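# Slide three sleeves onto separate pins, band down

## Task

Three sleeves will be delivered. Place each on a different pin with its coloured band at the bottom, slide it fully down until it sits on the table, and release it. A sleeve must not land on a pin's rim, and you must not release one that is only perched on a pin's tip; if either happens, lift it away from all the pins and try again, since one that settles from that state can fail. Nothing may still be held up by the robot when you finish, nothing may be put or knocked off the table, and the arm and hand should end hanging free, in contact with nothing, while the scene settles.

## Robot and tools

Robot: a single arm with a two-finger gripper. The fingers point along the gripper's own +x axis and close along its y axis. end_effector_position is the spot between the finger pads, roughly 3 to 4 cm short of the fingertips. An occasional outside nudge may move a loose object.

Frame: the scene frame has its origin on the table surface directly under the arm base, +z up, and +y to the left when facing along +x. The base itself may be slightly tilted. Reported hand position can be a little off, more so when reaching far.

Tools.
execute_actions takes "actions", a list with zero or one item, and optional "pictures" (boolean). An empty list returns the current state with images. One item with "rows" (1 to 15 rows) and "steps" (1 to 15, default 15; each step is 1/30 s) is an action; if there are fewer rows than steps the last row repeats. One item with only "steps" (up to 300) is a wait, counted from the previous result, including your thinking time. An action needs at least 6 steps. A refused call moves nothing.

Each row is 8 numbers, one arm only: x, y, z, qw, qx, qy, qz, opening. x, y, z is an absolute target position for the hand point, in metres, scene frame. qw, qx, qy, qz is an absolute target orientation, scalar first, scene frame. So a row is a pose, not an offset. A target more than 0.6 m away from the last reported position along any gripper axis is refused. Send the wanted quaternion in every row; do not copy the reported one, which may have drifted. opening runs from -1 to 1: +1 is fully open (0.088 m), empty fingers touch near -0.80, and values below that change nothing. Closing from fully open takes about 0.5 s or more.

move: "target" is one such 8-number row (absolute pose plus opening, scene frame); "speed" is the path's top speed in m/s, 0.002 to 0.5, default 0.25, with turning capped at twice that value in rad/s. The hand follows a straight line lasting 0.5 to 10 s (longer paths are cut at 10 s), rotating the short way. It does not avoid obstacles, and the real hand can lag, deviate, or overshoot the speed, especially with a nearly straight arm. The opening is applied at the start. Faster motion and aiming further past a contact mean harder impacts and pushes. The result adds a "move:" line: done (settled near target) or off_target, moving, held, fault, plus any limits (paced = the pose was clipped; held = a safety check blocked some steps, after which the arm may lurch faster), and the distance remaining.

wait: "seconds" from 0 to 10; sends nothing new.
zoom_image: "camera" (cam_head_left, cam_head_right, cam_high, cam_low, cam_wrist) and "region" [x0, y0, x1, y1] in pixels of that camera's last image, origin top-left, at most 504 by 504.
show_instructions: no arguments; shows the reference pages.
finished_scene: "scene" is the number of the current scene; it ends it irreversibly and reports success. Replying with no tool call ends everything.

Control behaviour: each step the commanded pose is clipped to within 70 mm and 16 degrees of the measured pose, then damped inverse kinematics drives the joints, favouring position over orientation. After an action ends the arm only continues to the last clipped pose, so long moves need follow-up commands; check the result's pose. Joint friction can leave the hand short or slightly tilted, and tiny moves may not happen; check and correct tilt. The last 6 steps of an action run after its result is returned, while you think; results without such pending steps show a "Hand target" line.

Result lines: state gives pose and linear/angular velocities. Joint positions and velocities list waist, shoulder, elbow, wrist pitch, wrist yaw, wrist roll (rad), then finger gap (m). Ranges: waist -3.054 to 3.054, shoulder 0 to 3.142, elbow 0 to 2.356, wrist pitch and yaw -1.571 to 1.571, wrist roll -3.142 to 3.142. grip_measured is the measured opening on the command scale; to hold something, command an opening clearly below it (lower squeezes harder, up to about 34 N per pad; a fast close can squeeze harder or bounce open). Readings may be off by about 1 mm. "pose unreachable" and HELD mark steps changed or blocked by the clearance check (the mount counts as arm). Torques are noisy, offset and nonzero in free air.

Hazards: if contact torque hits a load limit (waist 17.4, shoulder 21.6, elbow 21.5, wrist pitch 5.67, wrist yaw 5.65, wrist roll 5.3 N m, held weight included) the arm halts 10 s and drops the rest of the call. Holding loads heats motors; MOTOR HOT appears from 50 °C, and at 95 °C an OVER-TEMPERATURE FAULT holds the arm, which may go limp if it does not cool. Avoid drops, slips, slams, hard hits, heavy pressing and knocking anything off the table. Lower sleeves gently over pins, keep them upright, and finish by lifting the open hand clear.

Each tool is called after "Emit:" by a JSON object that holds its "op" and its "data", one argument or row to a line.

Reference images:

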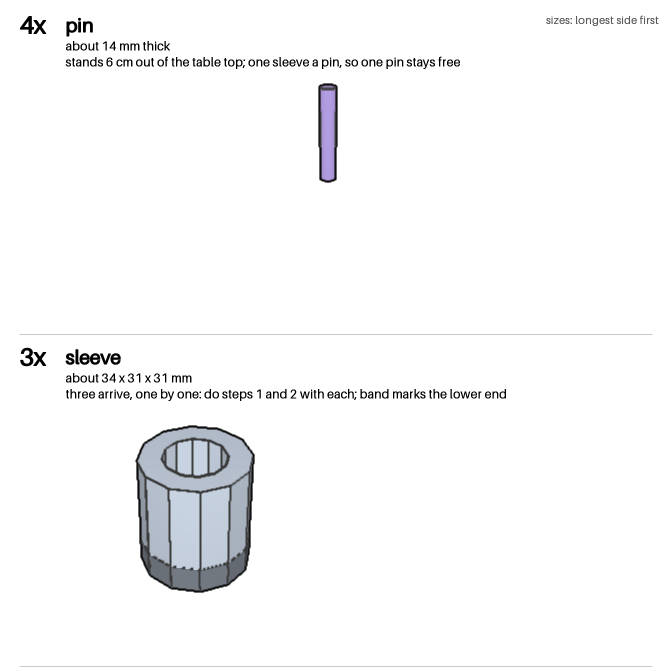

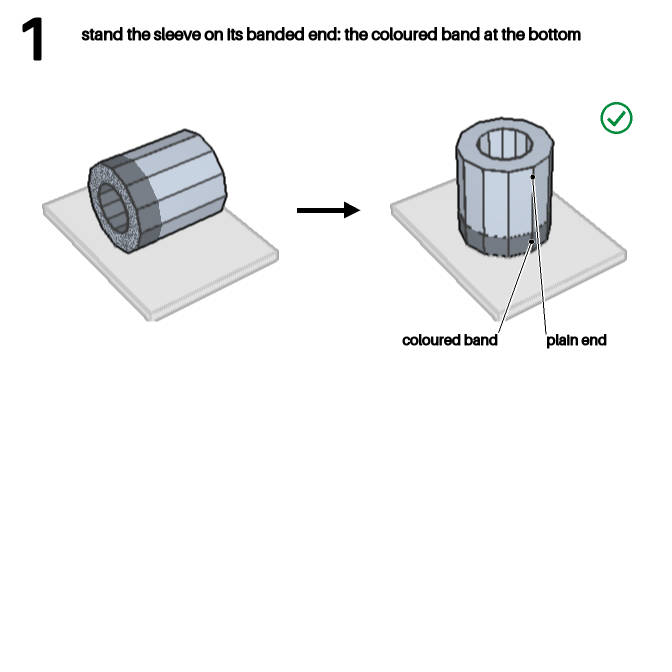

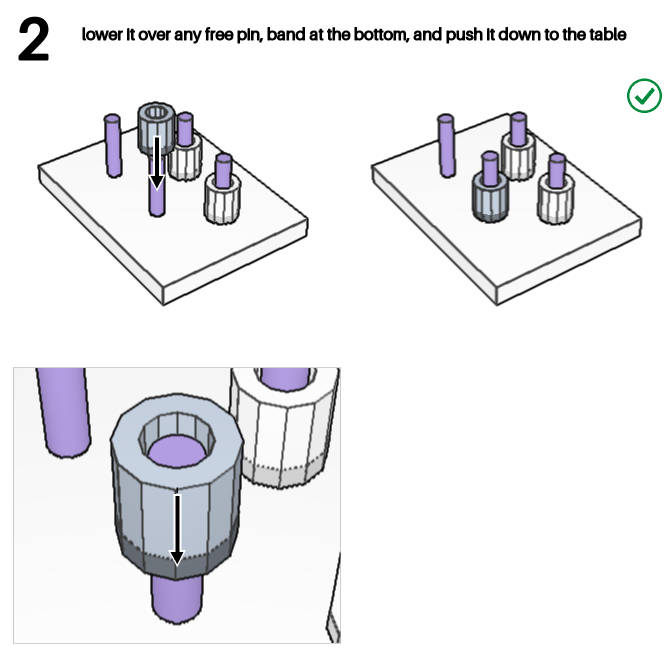

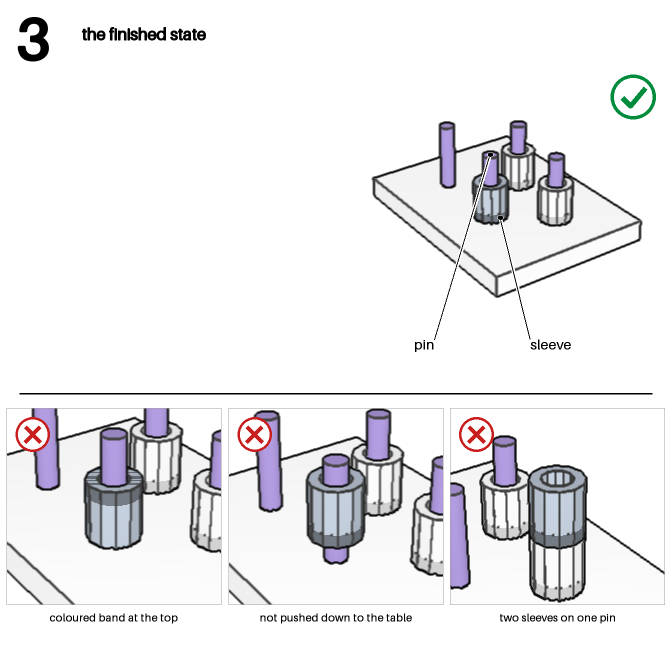

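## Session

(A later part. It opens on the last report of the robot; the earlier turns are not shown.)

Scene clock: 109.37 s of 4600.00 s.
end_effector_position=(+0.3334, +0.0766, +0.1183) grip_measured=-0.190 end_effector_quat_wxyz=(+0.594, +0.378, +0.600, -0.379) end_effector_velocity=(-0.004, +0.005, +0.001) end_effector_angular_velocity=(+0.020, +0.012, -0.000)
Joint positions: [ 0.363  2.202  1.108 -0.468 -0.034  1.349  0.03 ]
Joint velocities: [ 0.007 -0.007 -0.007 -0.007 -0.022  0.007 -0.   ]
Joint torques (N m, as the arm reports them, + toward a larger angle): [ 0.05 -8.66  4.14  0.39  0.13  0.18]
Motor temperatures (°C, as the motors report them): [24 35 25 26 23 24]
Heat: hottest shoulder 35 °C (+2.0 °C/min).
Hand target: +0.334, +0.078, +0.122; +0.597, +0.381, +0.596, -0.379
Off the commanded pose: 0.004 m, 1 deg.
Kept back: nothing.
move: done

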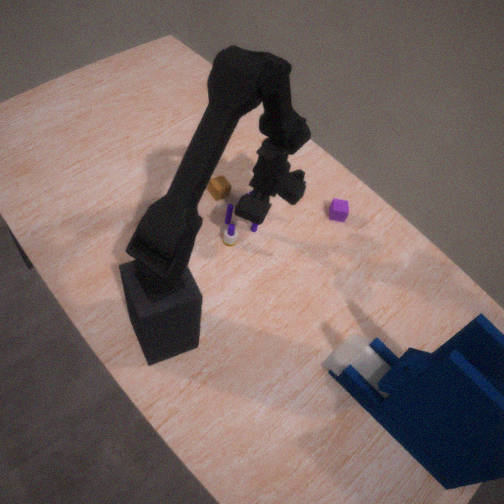

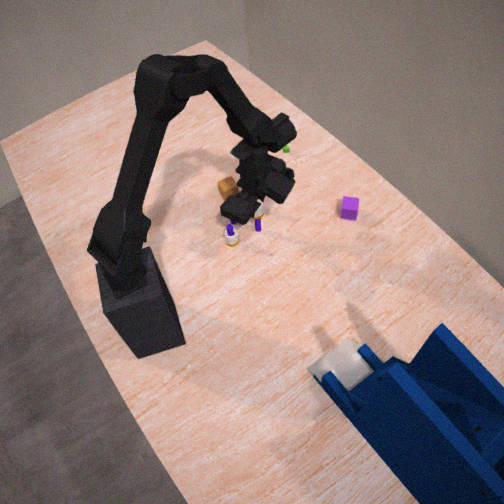

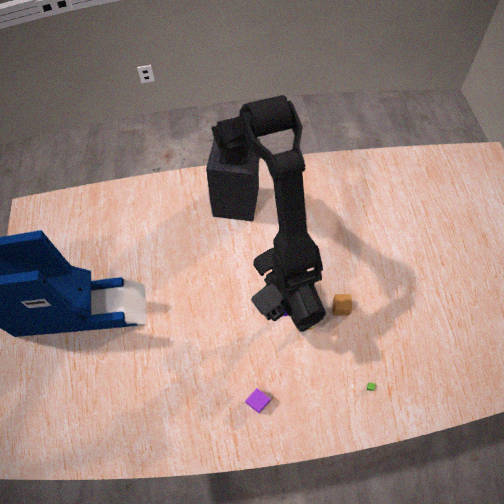

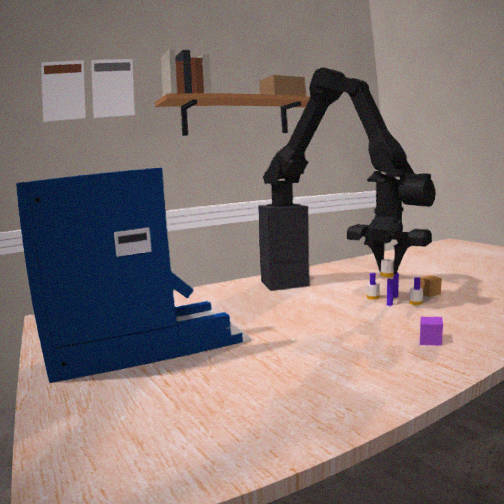

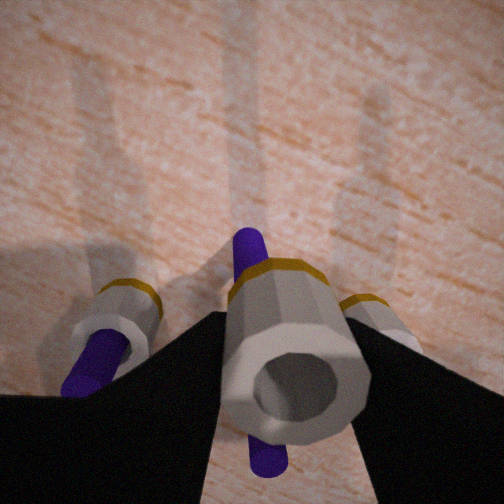

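Emit:
{"op": "move", "data": {
  "target": [0.342,0.081,0.119,0.5964,0.3799,0.5964,-0.3799,-0.45],
  "speed": 0.05
}}

Emit:
{"op": "zoom_image", "data": {
  "camera": "cam_low",
  "region": [345,235,435,315]
}}

Emit:
{"op": "zoom_image", "data": {
  "camera": "cam_head_right",
  "region": [215,185,295,255]
}}

Scene clock: 110.43 s of 4600.00 s.
end_effector_position=(+0.3399, +0.0801, +0.1199) grip_measured=-0.190 end_effector_quat_wxyz=(+0.596, +0.380, +0.598, -0.378) end_effector_velocity=(+0.001, +0.000, +0.000) end_effector_angular_velocity=(+0.007, +0.004, +0.005)
Joint positions: [ 0.369  2.211  1.136 -0.479 -0.034  1.355  0.03 ]
Joint velocities: [-0.002  0.002  0.007 -0.007 -0.007 -0.007 -0.   ]
Joint torques (N m, as the arm reports them, + toward a larger angle): [ 0.02 -6.72  5.81 -0.05  0.16  0.2 ]
Motor temperatures (°C, as the motors report them): [24 35 25 26 23 24]
Heat: hottest shoulder 35 °C (+2.0 °C/min).
Hand target: +0.342, +0.081, +0.119; +0.596, +0.380, +0.596, -0.380
Off the commanded pose: 0.002 m, 0 deg.
Kept back: nothing.
move: done

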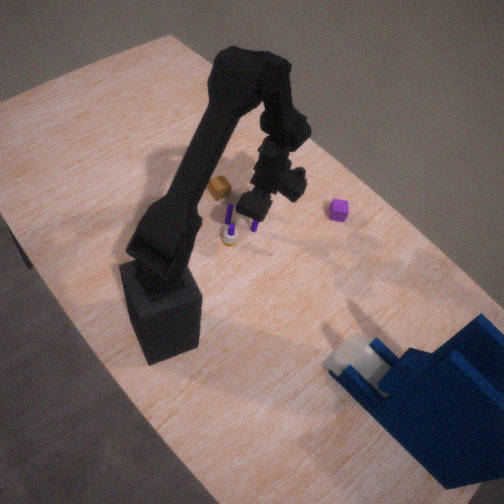

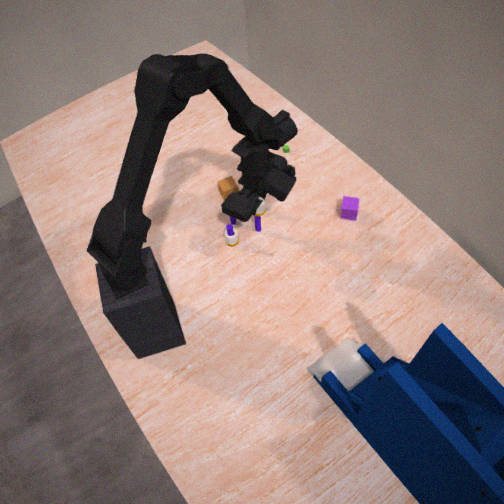

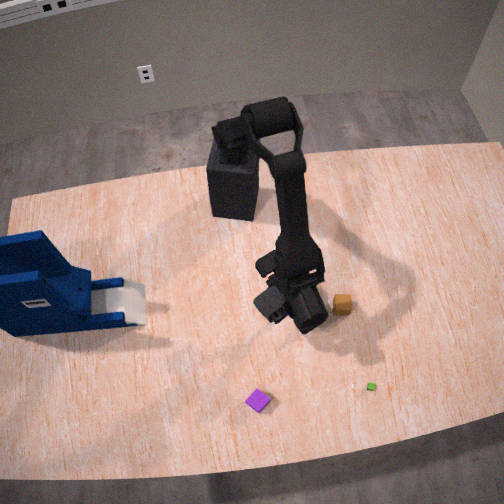

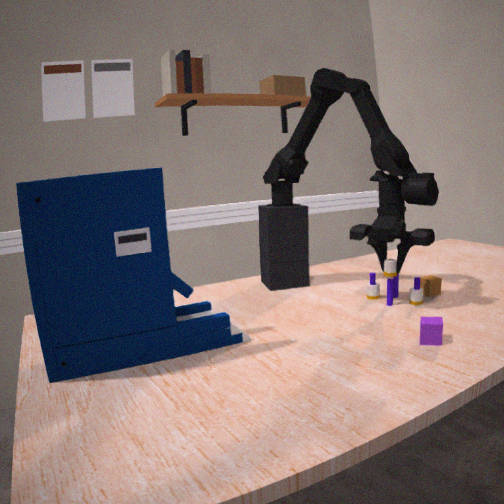

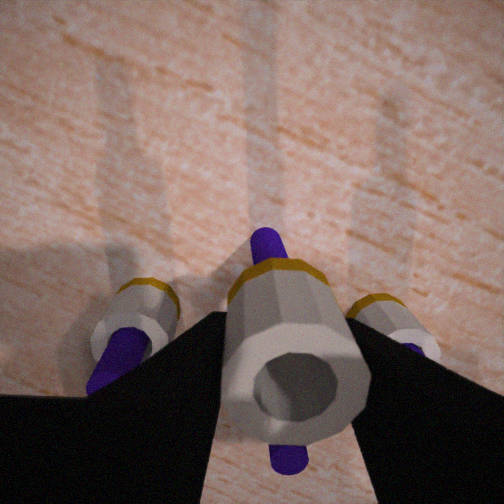

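Region (345, 235, 435, 315) of cam_low's 504x504 image, scaled by 5.600, with more detail than that image has.

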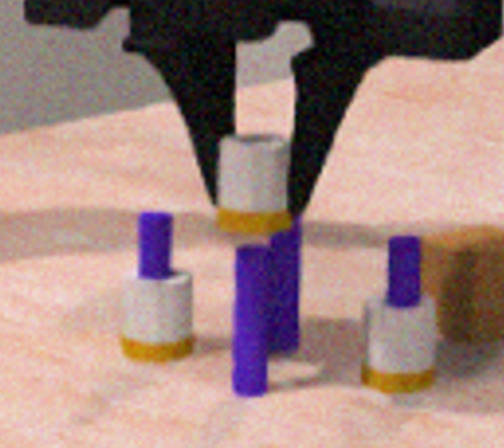

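Region (215, 185, 295, 255) of cam_head_right's 504x504 image, scaled by 6.300, with more detail than that image has; it fills the top 441 rows of this view, and the rest is white.

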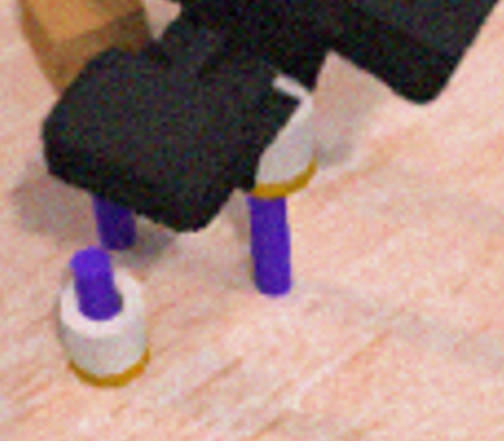

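Emit:
{"op": "move", "data": {
  "target": [0.339,0.0835,0.114,0.5964,0.3799,0.5964,-0.3799,-0.45],
  "speed": 0.03
}}

Emit:
{"op": "zoom_image", "data": {
  "camera": "cam_low",
  "region": [345,235,435,315]
}}

Emit:
{"op": "zoom_image", "data": {
  "camera": "cam_head_right",
  "region": [215,185,295,255]
}}

Scene clock: 111.63 s of 4600.00 s.
end_effector_position=(+0.3410, +0.0835, +0.1170) grip_measured=-0.190 end_effector_quat_wxyz=(+0.598, +0.381, +0.597, -0.376) end_effector_velocity=(+0.001, +0.002, +0.000) end_effector_angular_velocity=(+0.009, -0.005, +0.010)
Joint positions: [ 0.378  2.22   1.137 -0.464 -0.034  1.364  0.03 ]
Joint velocities: [ 0.002 -0.002 -0.002  0.007 -0.007 -0.007 -0.   ]
Joint torques (N m, as the arm reports them, + toward a larger angle): [-0.01 -6.72  4.5   0.4   0.17  0.19]
Motor temperatures (°C, as the motors report them): [24 35 25 26 23 24]
Heat: hottest shoulder 35 °C (+2.0 °C/min).
Hand target: +0.339, +0.084, +0.114; +0.596, +0.380, +0.596, -0.380
Off the commanded pose: 0.004 m, 1 deg.
Kept back: nothing.
move: done

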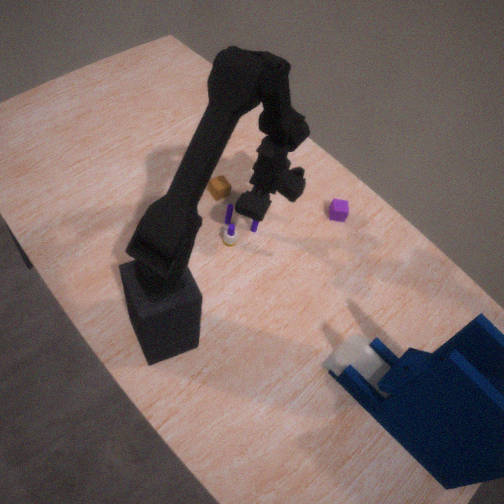

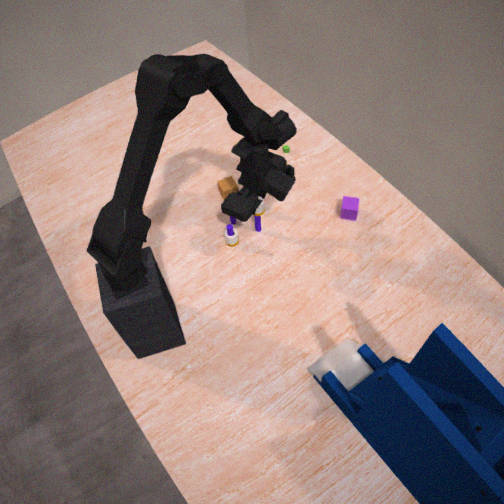

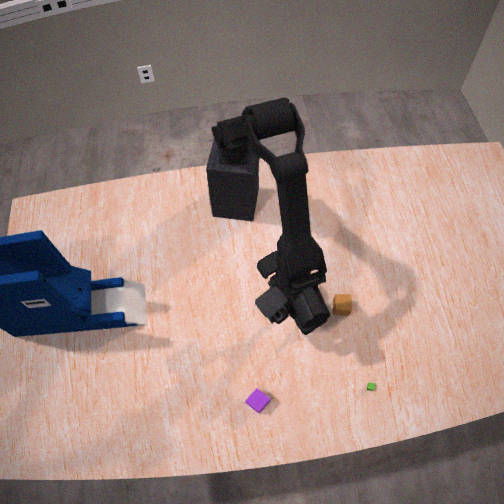

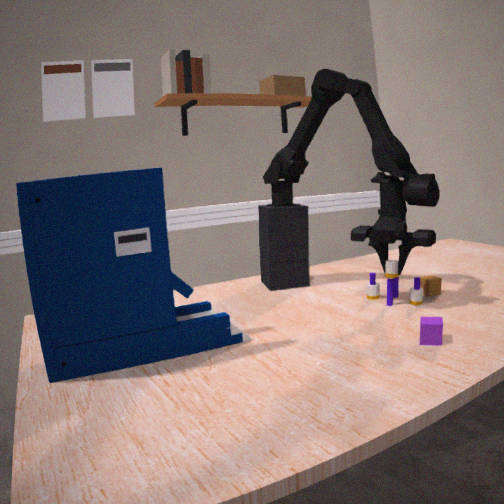

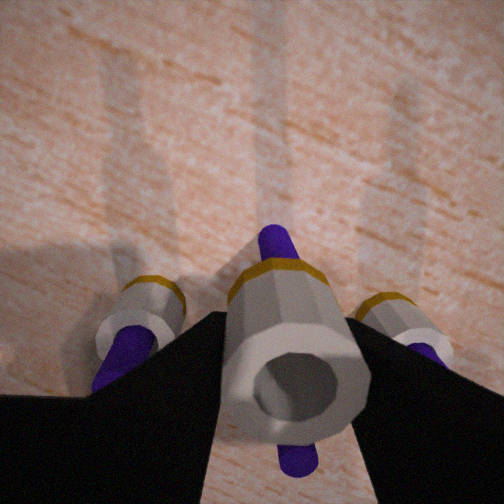

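Region (345, 235, 435, 315) of cam_low's 504x504 image, scaled by 5.600, with more detail than that image has.

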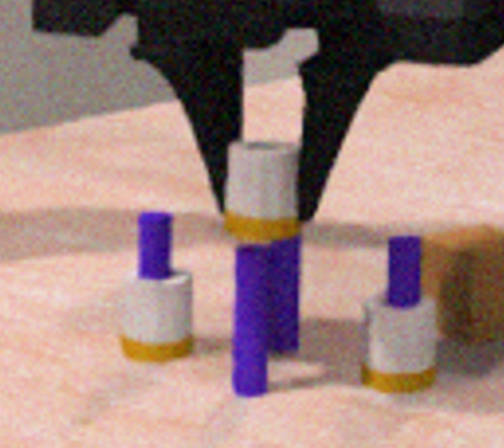

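Region (215, 185, 295, 255) of cam_head_right's 504x504 image, scaled by 6.300, with more detail than that image has; it fills the top 441 rows of this view, and the rest is white.

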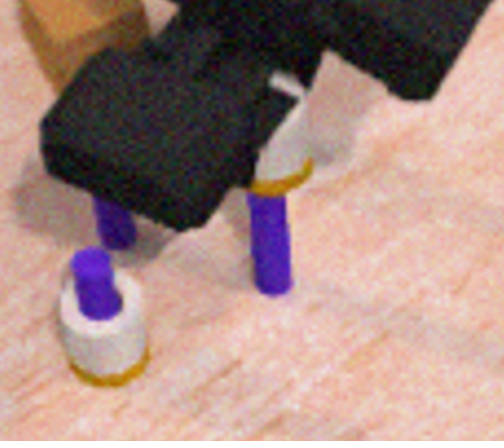

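Emit:
{"op": "move", "data": {
  "target": [0.336,0.0795,0.126,0.5964,0.3799,0.5964,-0.3799,-0.45],
  "speed": 0.05
}}

Emit:
{"op": "move", "data": {
  "target": [0.339,0.083,0.114,0.5964,0.3799,0.5964,-0.3799,-0.45],
  "speed": 0.03
}}

Emit:
{"op": "zoom_image", "data": {
  "camera": "cam_low",
  "region": [345,235,435,315]
}}

Emit:
{"op": "zoom_image", "data": {
  "camera": "cam_head_right",
  "region": [215,185,295,255]
}}

Scene clock: 112.67 s of 4600.00 s.
end_effector_position=(+0.3362, +0.0813, +0.1223) grip_measured=-0.190 end_effector_quat_wxyz=(+0.594, +0.380, +0.599, -0.380) end_effector_velocity=(-0.007, -0.004, -0.000) end_effector_angular_velocity=(-0.013, +0.024, +0.004)
Joint positions: [ 0.374  2.198  1.126 -0.486 -0.034  1.365  0.03 ]
Joint velocities: [-0.002 -0.002 -0.007 -0.022  0.007 -0.007 -0.   ]
Joint torques (N m, as the arm reports them, + toward a larger angle): [-0.59 -8.75  4.16 -0.04  0.17 -0.09]
Motor temperatures (°C, as the motors report them): [24 35 25 26 23 24]
Heat: hottest shoulder 35 °C (+2.0 °C/min).
Hand target: +0.336, +0.079, +0.126; +0.596, +0.380, +0.596, -0.380
Off the commanded pose: 0.004 m, 0 deg.
Kept back: nothing.
move: done

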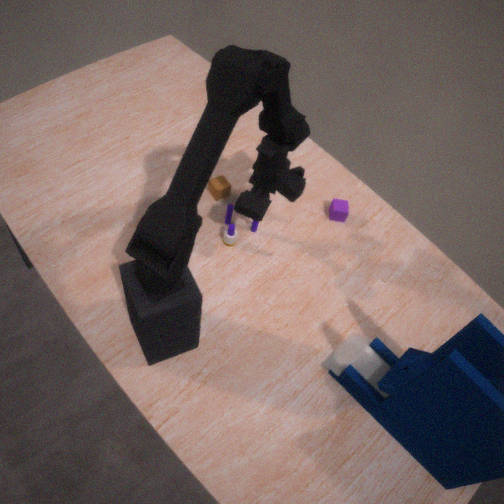

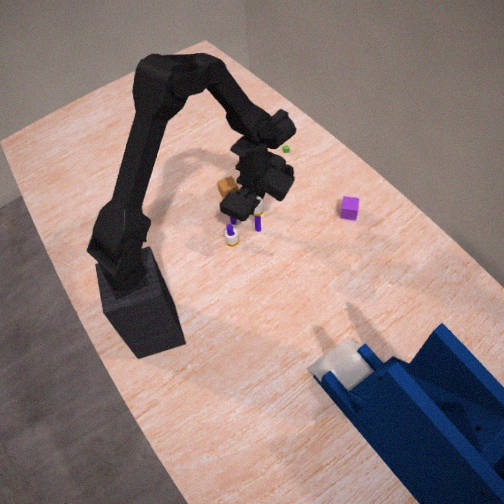

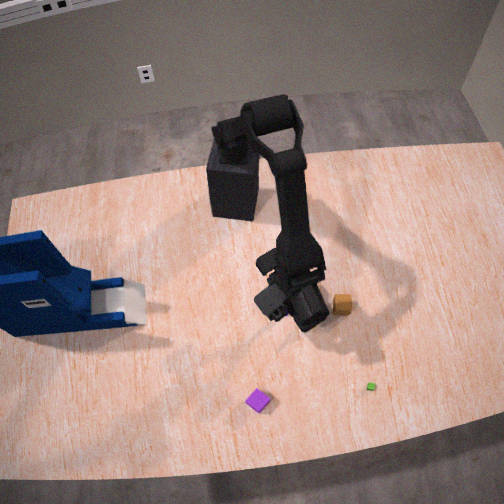

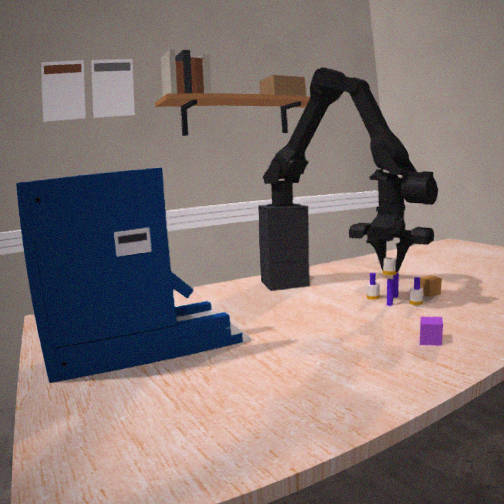

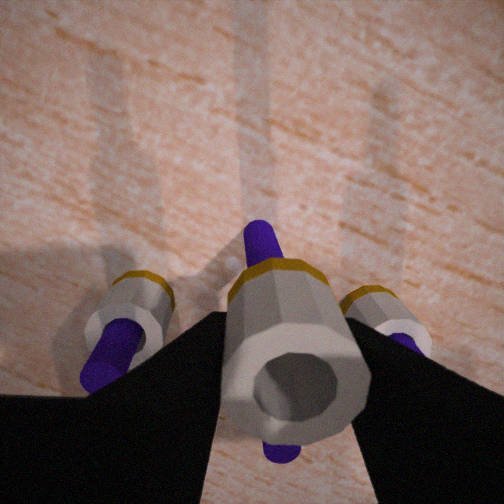

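Scene clock: 113.40 s of 4600.00 s.
end_effector_position=(+0.3367, +0.0819, +0.1152) grip_measured=-0.190 end_effector_quat_wxyz=(+0.595, +0.379, +0.599, -0.379) end_effector_velocity=(-0.002, -0.000, +0.000) end_effector_angular_velocity=(+0.005, +0.009, -0.010)
Joint positions: [ 0.376  2.22   1.126 -0.463 -0.034  1.365  0.03 ]
Joint velocities: [-0.002 -0.002 -0.002 -0.007 -0.007  0.007  0.   ]
Joint torques (N m, as the arm reports them, + toward a larger angle): [ 0.   -6.64  5.51  0.39  0.17  0.15]
Motor temperatures (°C, as the motors report them): [24 35 25 26 23 24]
Heat: hottest shoulder 35 °C (+2.0 °C/min).
Hand target: +0.339, +0.083, +0.114; +0.596, +0.380, +0.596, -0.380
Off the commanded pose: 0.003 m, 0 deg.
Kept back: nothing.
move: done

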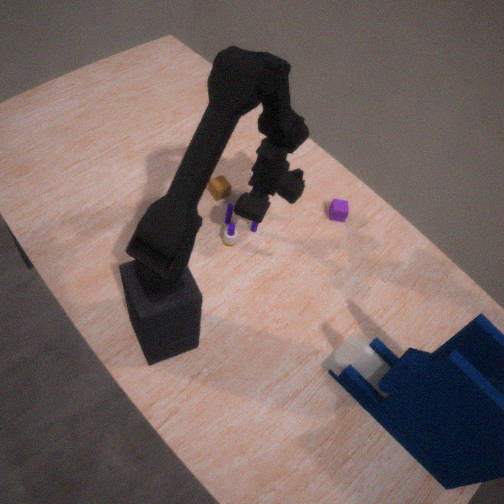

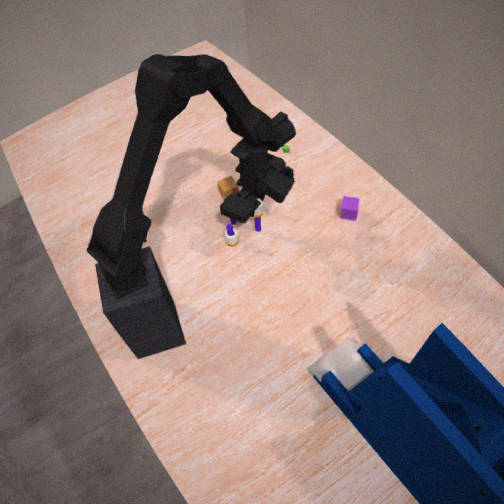

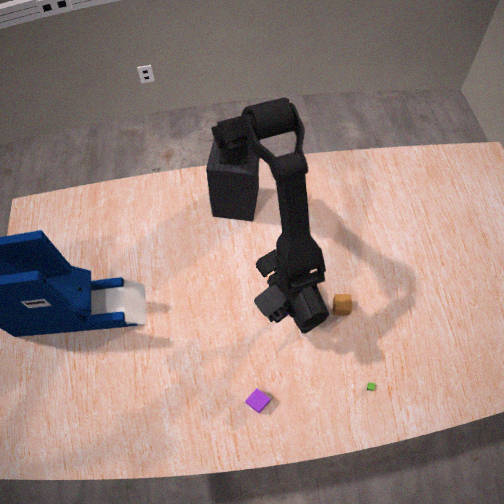

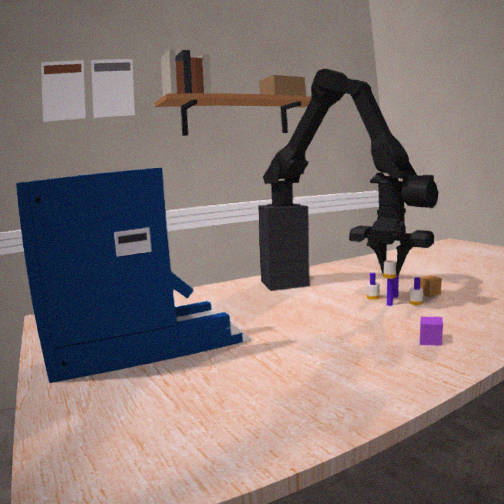

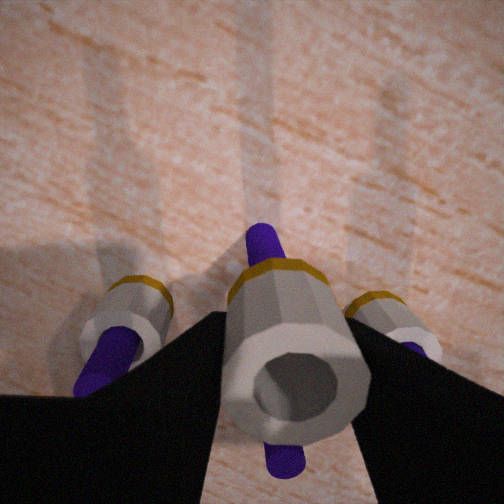

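Region (345, 235, 435, 315) of cam_low's 504x504 image, scaled by 5.600, with more detail than that image has.

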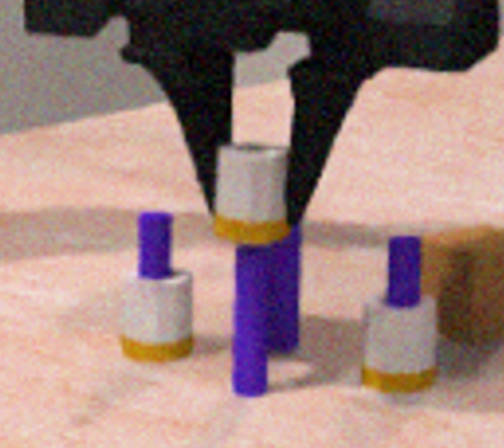

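Region (215, 185, 295, 255) of cam_head_right's 504x504 image, scaled by 6.300, with more detail than that image has; it fills the top 441 rows of this view, and the rest is white.

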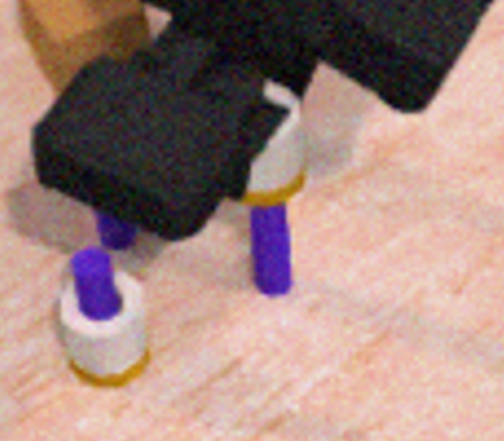

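Nearly centred; descend with x +1 mm.

Emit:
{"op": "execute_actions", "data": {
  "actions": [
    {"rows":[[0.34,0.0832,0.113,0.5964,0.3799,0.5964,-0.3799,-0.45],[0.34,0.0832,0.112,0.5964,0.3799,0.5964,-0.3799,-0.45],[0.34,0.0832,0.111,0.5964,0.3799,0.5964,-0.3799,-0.45],[0.34,0.0832,0.110,0.5964,0.3799,0.5964,-0.3799,-0.45],[0.34,0.0832,0.109,0.5964,0.3799,0.5964,-0.3799,-0.45],[0.34,0.0832,0.108,0.5964,0.3799,0.5964,-0.3799,-0.45],[0.34,0.0832,0.107,0.5964,0.3799,0.5964,-0.3799,-0.45],[0.34,0.0832,0.106,0.5964,0.3799,0.5964,-0.3799,-0.45],[0.34,0.0832,0.105,0.5964,0.3799,0.5964,-0.3799,-0.45],[0.34,0.0832,0.104,0.5964,0.3799,0.5964,-0.3799,-0.45],[0.34,0.0832,0.103,0.5964,0.3799,0.5964,-0.3799,-0.45],[0.34,0.0832,0.102,0.5964,0.3799,0.5964,-0.3799,-0.45],[0.34,0.0832,0.101,0.5964,0.3799,0.5964,-0.3799,-0.45],[0.34,0.0832,0.100,0.5964,0.3799,0.5964,-0.3799,-0.45]],"steps":15}
  ]
}}

Emit:
{"op": "execute_actions", "data": {
  "actions": [
    {"steps":12}
  ],
  "pictures": true
}}

Emit:
{"op": "zoom_image", "data": {
  "camera": "cam_low",
  "region": [345,235,435,315]
}}

Scene clock: 114.20 s of 4600.00 s.
end_effector_position=(+0.3374, +0.0822, +0.1094) grip_measured=-0.190 end_effector_quat_wxyz=(+0.595, +0.379, +0.599, -0.379) end_effector_velocity=(-0.004, +0.000, -0.029) end_effector_angular_velocity=(+0.004, +0.014, +0.009)
Joint positions: [ 0.377  2.239  1.128 -0.447 -0.034  1.365  0.03 ]
Joint velocities: [ 0.002  0.085 -0.007  0.081 -0.007 -0.007 -0.   ]
Joint torques (N m, as the arm reports them, + toward a larger angle): [ 0.03 -6.65  5.56  0.4   0.17  0.16]
Motor temperatures (°C, as the motors report them): [24 35 25 26 23 24]
Heat: hottest shoulder 35 °C (+2.0 °C/min).
Steps of this call (steps 1 to 15: nothing new was sent; steps 16 to 24: the first 9 steps of this action). Readings (end_effector_position):
16: (+0.3369, +0.0820, +0.1150)
17: (+0.3369, +0.0820, +0.1147)
19: (+0.3374, +0.0820, +0.1138)
23: (+0.3374, +0.0821, +0.1104)
24: the state above

Scene clock: 114.60 s of 4600.00 s.
end_effector_position=(+0.3373, +0.0820, +0.1013) grip_measured=-0.190 end_effector_quat_wxyz=(+0.595, +0.379, +0.599, -0.379) end_effector_velocity=(+0.000, -0.004, -0.000) end_effector_angular_velocity=(-0.021, -0.008, +0.005)
Joint positions: [ 0.377  2.264  1.128 -0.424 -0.034  1.365  0.03 ]
Joint velocities: [-0.002 -0.002 -0.007  0.007  0.022 -0.007 -0.   ]
Joint torques (N m, as the arm reports them, + toward a larger angle): [ 0.02 -6.73  5.47  0.38  0.18  0.18]
Motor temperatures (°C, as the motors report them): [24 35 25 26 23 24]
Heat: hottest shoulder 35 °C (+2.0 °C/min).
Hand target: +0.340, +0.083, +0.100; +0.596, +0.380, +0.596, -0.380
Off the commanded pose: 0.003 m, 0 deg.
Kept back: nothing.
Steps of this call (steps 1 to 6: the last 6 steps of your previous action; steps 7 to 12: nothing new was sent). Readings (end_effector_position):
1: (+0.3374, +0.0821, +0.1084)
2: (+0.3374, +0.0821, +0.1075)
4: (+0.3374, +0.0820, +0.1055)
8: (+0.3372, +0.0821, +0.1023)
12: the state above

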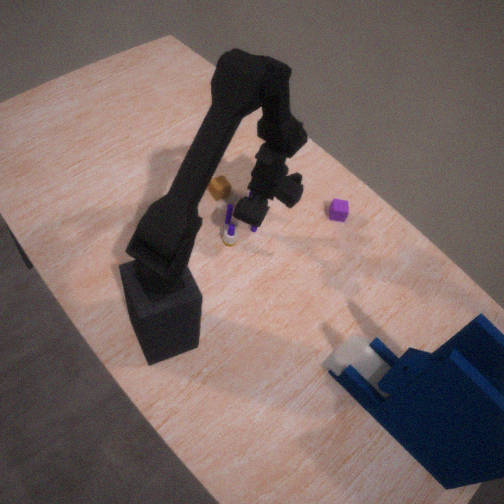

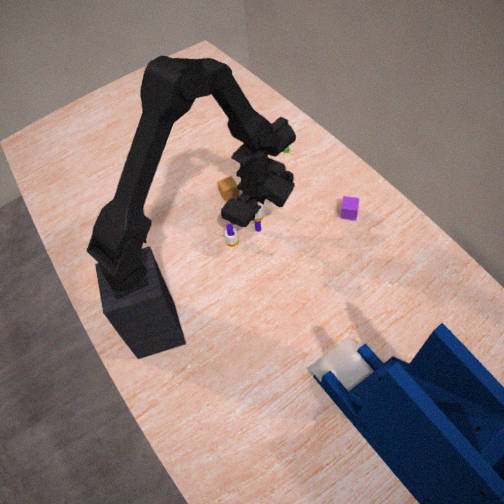

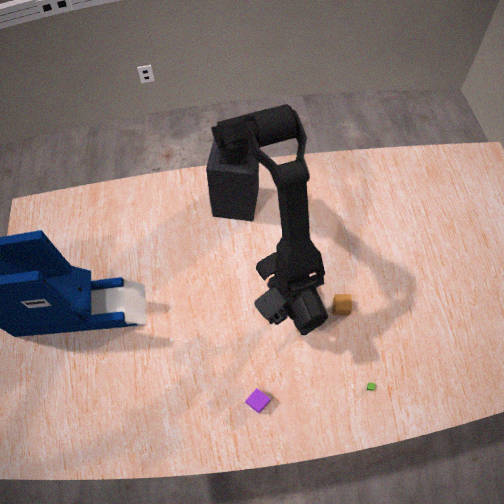

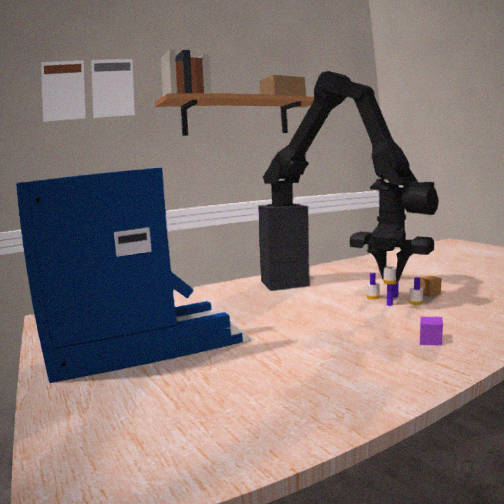

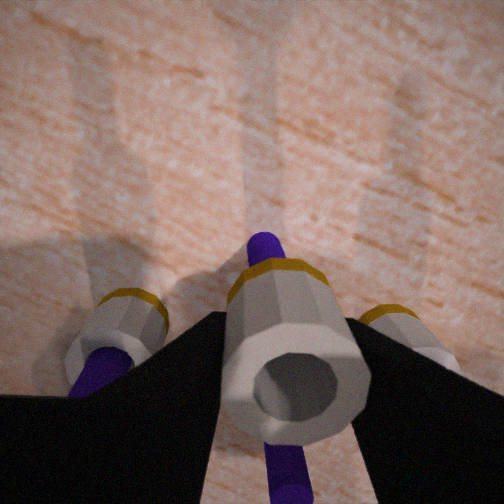

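Region (345, 235, 435, 315) of cam_low's 504x504 image, scaled by 5.600, with more detail than that image has.

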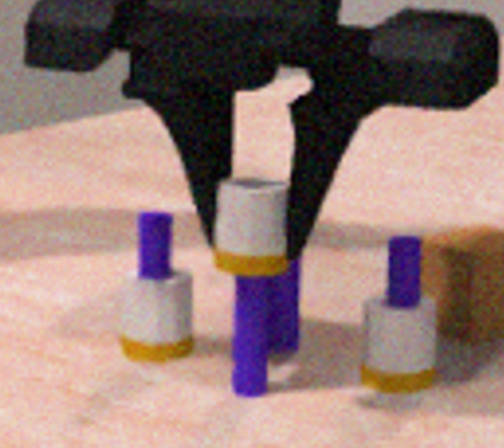

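Emit:
{"op": "move", "data": {
  "target": [0.341,0.0835,0.046,0.5964,0.3799,0.5964,-0.3799,-0.45],
  "speed": 0.04
}}

Emit:
{"op": "zoom_image", "data": {
  "camera": "cam_low",
  "region": [345,235,435,315]
}}

Scene clock: 116.53 s of 4600.00 s.
end_effector_position=(+0.3388, +0.0821, +0.0489) grip_measured=-0.190 end_effector_quat_wxyz=(+0.595, +0.378, +0.599, -0.380) end_effector_velocity=(-0.008, -0.002, -0.002) end_effector_angular_velocity=(-0.000, +0.032, +0.004)
Joint positions: [ 0.382  2.435  1.156 -0.279 -0.032  1.369  0.03 ]
Joint velocities: [-0.002  0.002 -0.007 -0.022 -0.007 -0.007 -0.   ]
Joint torques (N m, as the arm reports them, + toward a larger angle): [ 0.04 -6.53  4.98  0.7   0.11  0.19]
Motor temperatures (°C, as the motors report them): [24 35 25 26 23 24]
Heat: hottest shoulder 35 °C (+2.0 °C/min).
Hand target: +0.341, +0.084, +0.046; +0.596, +0.380, +0.596, -0.380
Off the commanded pose: 0.004 m, 0 deg.
Kept back: nothing.
move: done

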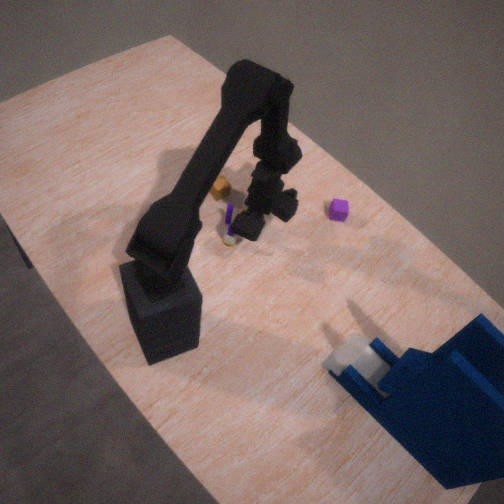

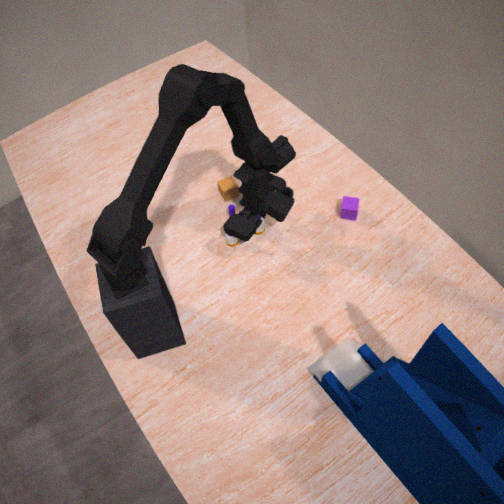

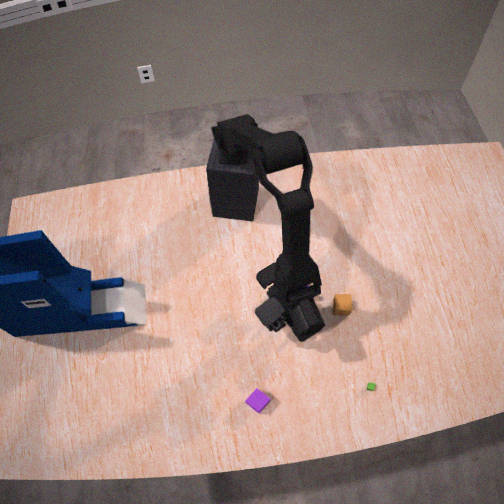

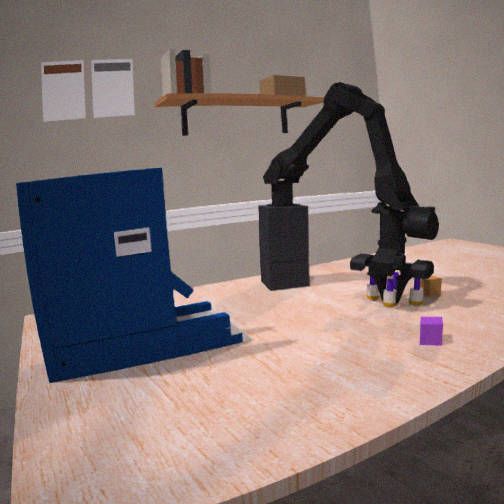

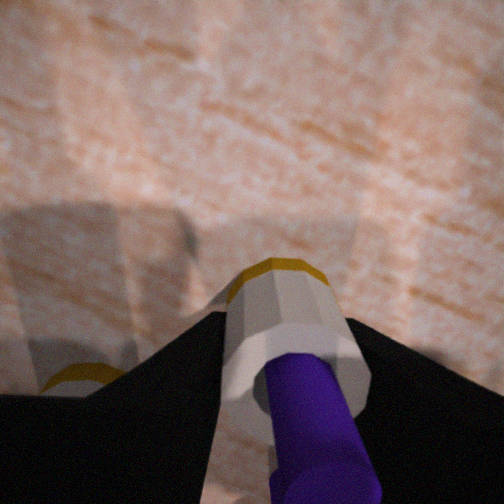

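Region (345, 235, 435, 315) of cam_low's 504x504 image, scaled by 5.600, with more detail than that image has.

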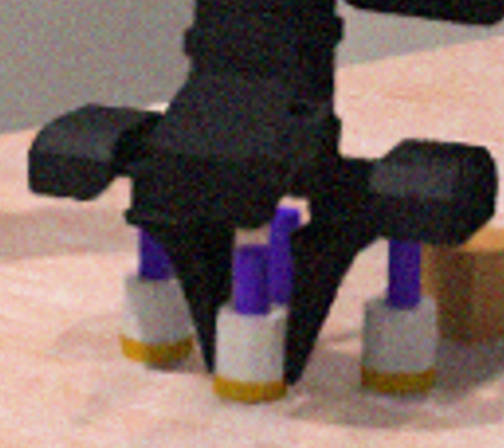

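Seated. Small extra push, release, lift.

Emit:
{"op": "execute_actions", "data": {
  "actions": [
    {"rows":[[0.341,0.0835,0.044,0.5964,0.3799,0.5964,-0.3799,-0.45],[0.341,0.0835,0.044,0.5964,0.3799,0.5964,-0.3799,-0.45],[0.341,0.0835,0.044,0.5964,0.3799,0.5964,-0.3799,-0.45],[0.341,0.0835,0.044,0.5964,0.3799,0.5964,-0.3799,-0.45],[0.341,0.0835,0.044,0.5964,0.3799,0.5964,-0.3799,-0.45],[0.34,0.083,0.047,0.5964,0.3799,0.5964,-0.3799,0.15]],"steps":14}
  ]
}}

Emit:
{"op": "move", "data": {
  "target": [0.338,0.082,0.16,0.5964,0.3799,0.5964,-0.3799,0.15],
  "speed": 0.15
}}

Emit:
{"op": "zoom_image", "data": {
  "camera": "cam_low",
  "region": [345,235,435,315]
}}

Scene clock: 117.17 s of 4600.00 s.
end_effector_position=(+0.3400, +0.0824, +0.0482) grip_measured=-0.121 end_effector_quat_wxyz=(+0.597, +0.380, +0.597, -0.378) end_effector_velocity=(+0.023, +0.003, -0.008) end_effector_angular_velocity=(+0.018, -0.104, -0.007)
Joint positions: [ 0.382  2.437  1.156 -0.271 -0.031  1.37   0.033]
Joint velocities: [-0.002  0.027  0.007  0.125  0.007  0.007  0.114]
Joint torques (N m, as the arm reports them, + toward a larger angle): [-0.06 -7.05  4.37  0.16  0.08  0.16]
Motor temperatures (°C, as the motors report them): [24 35 25 26 23 24]
Heat: hottest shoulder 35 °C (+1.0 °C/min).
Steps of this call (steps 1 to 11: nothing new was sent; steps 12 to 19: the first 8 steps of this action). Readings (end_effector_position):
12: (+0.3386, +0.0820, +0.0486)
13: (+0.3386, +0.0820, +0.0485)
15: (+0.3386, +0.0820, +0.0484)
19: the state above

Scene clock: 119.03 s of 4600.00 s.
end_effector_position=(+0.3319, +0.0818, +0.1533) grip_measured=+0.150 end_effector_quat_wxyz=(+0.590, +0.376, +0.601, -0.386) end_effector_velocity=(-0.003, -0.000, +0.005) end_effector_angular_velocity=(+0.006, +0.009, +0.019)
Joint positions: [ 0.377  2.111  1.14  -0.604 -0.031  1.37   0.046]
Joint velocities: [-0.002 -0.017 -0.002 -0.022 -0.007 -0.022  0.   ]
Joint torques (N m, as the arm reports them, + toward a larger angle): [-0.58 -8.52  6.11 -0.09  0.09 -0.15]
Motor temperatures (°C, as the motors report them): [24 35 25 26 23 24]
Heat: hottest shoulder 35 °C (+1.0 °C/min).
Hand target: +0.337, +0.082, +0.160; +0.596, +0.380, +0.596, -0.380
Off your previous action's commanded pose: 0.001 m, 0 deg at its last step (step 6 of this call).
Off the commanded pose: 0.009 m, 1 deg.
Kept back: nothing.
move: off_target

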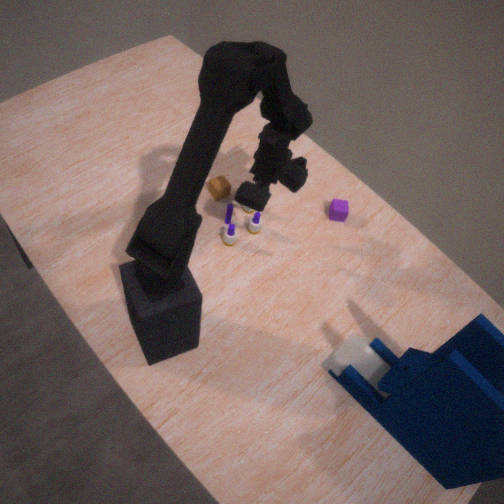

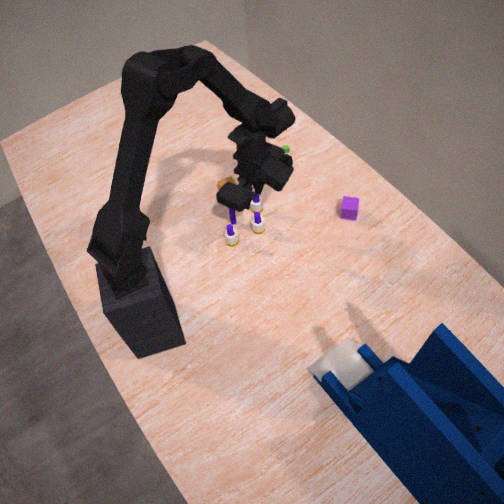

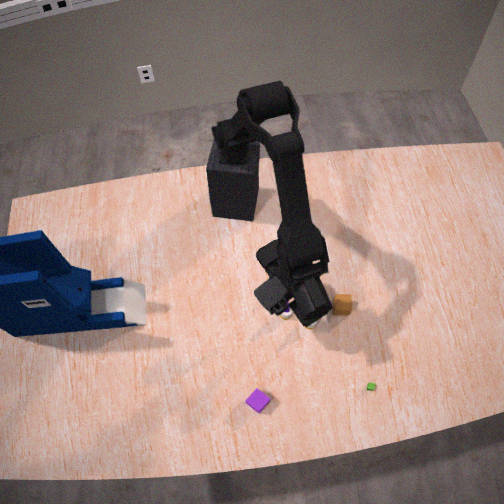

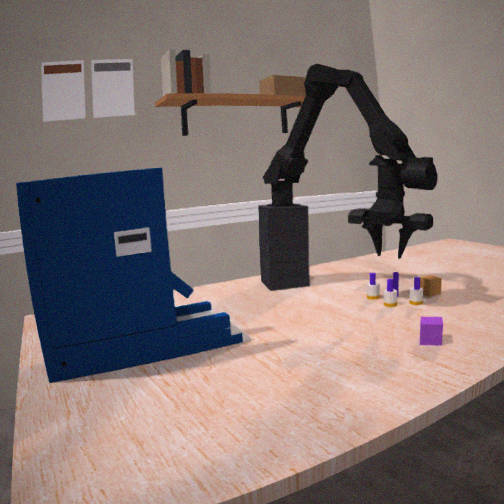

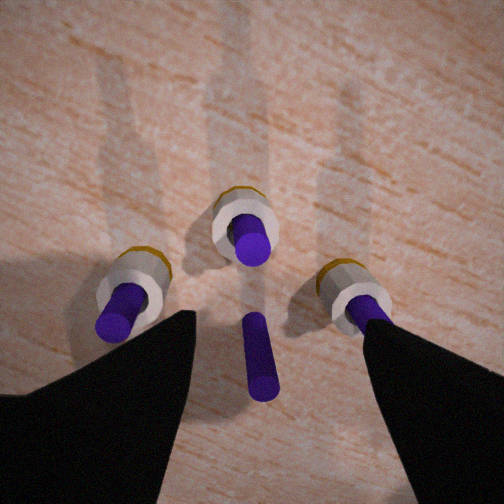

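Region (345, 235, 435, 315) of cam_low's 504x504 image, scaled by 5.600, with more detail than that image has.

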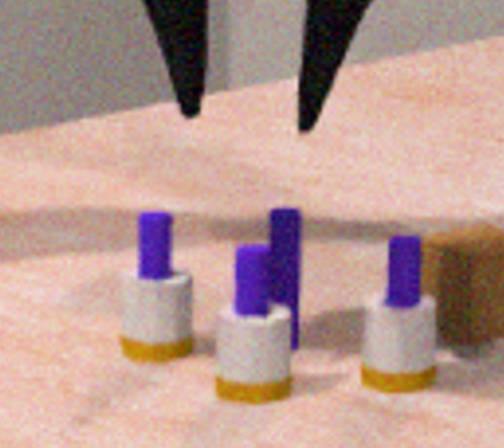

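Emit:
{"op": "finished_scene", "data": {
  "scene": 1
}}

The scene is finished: the task was done.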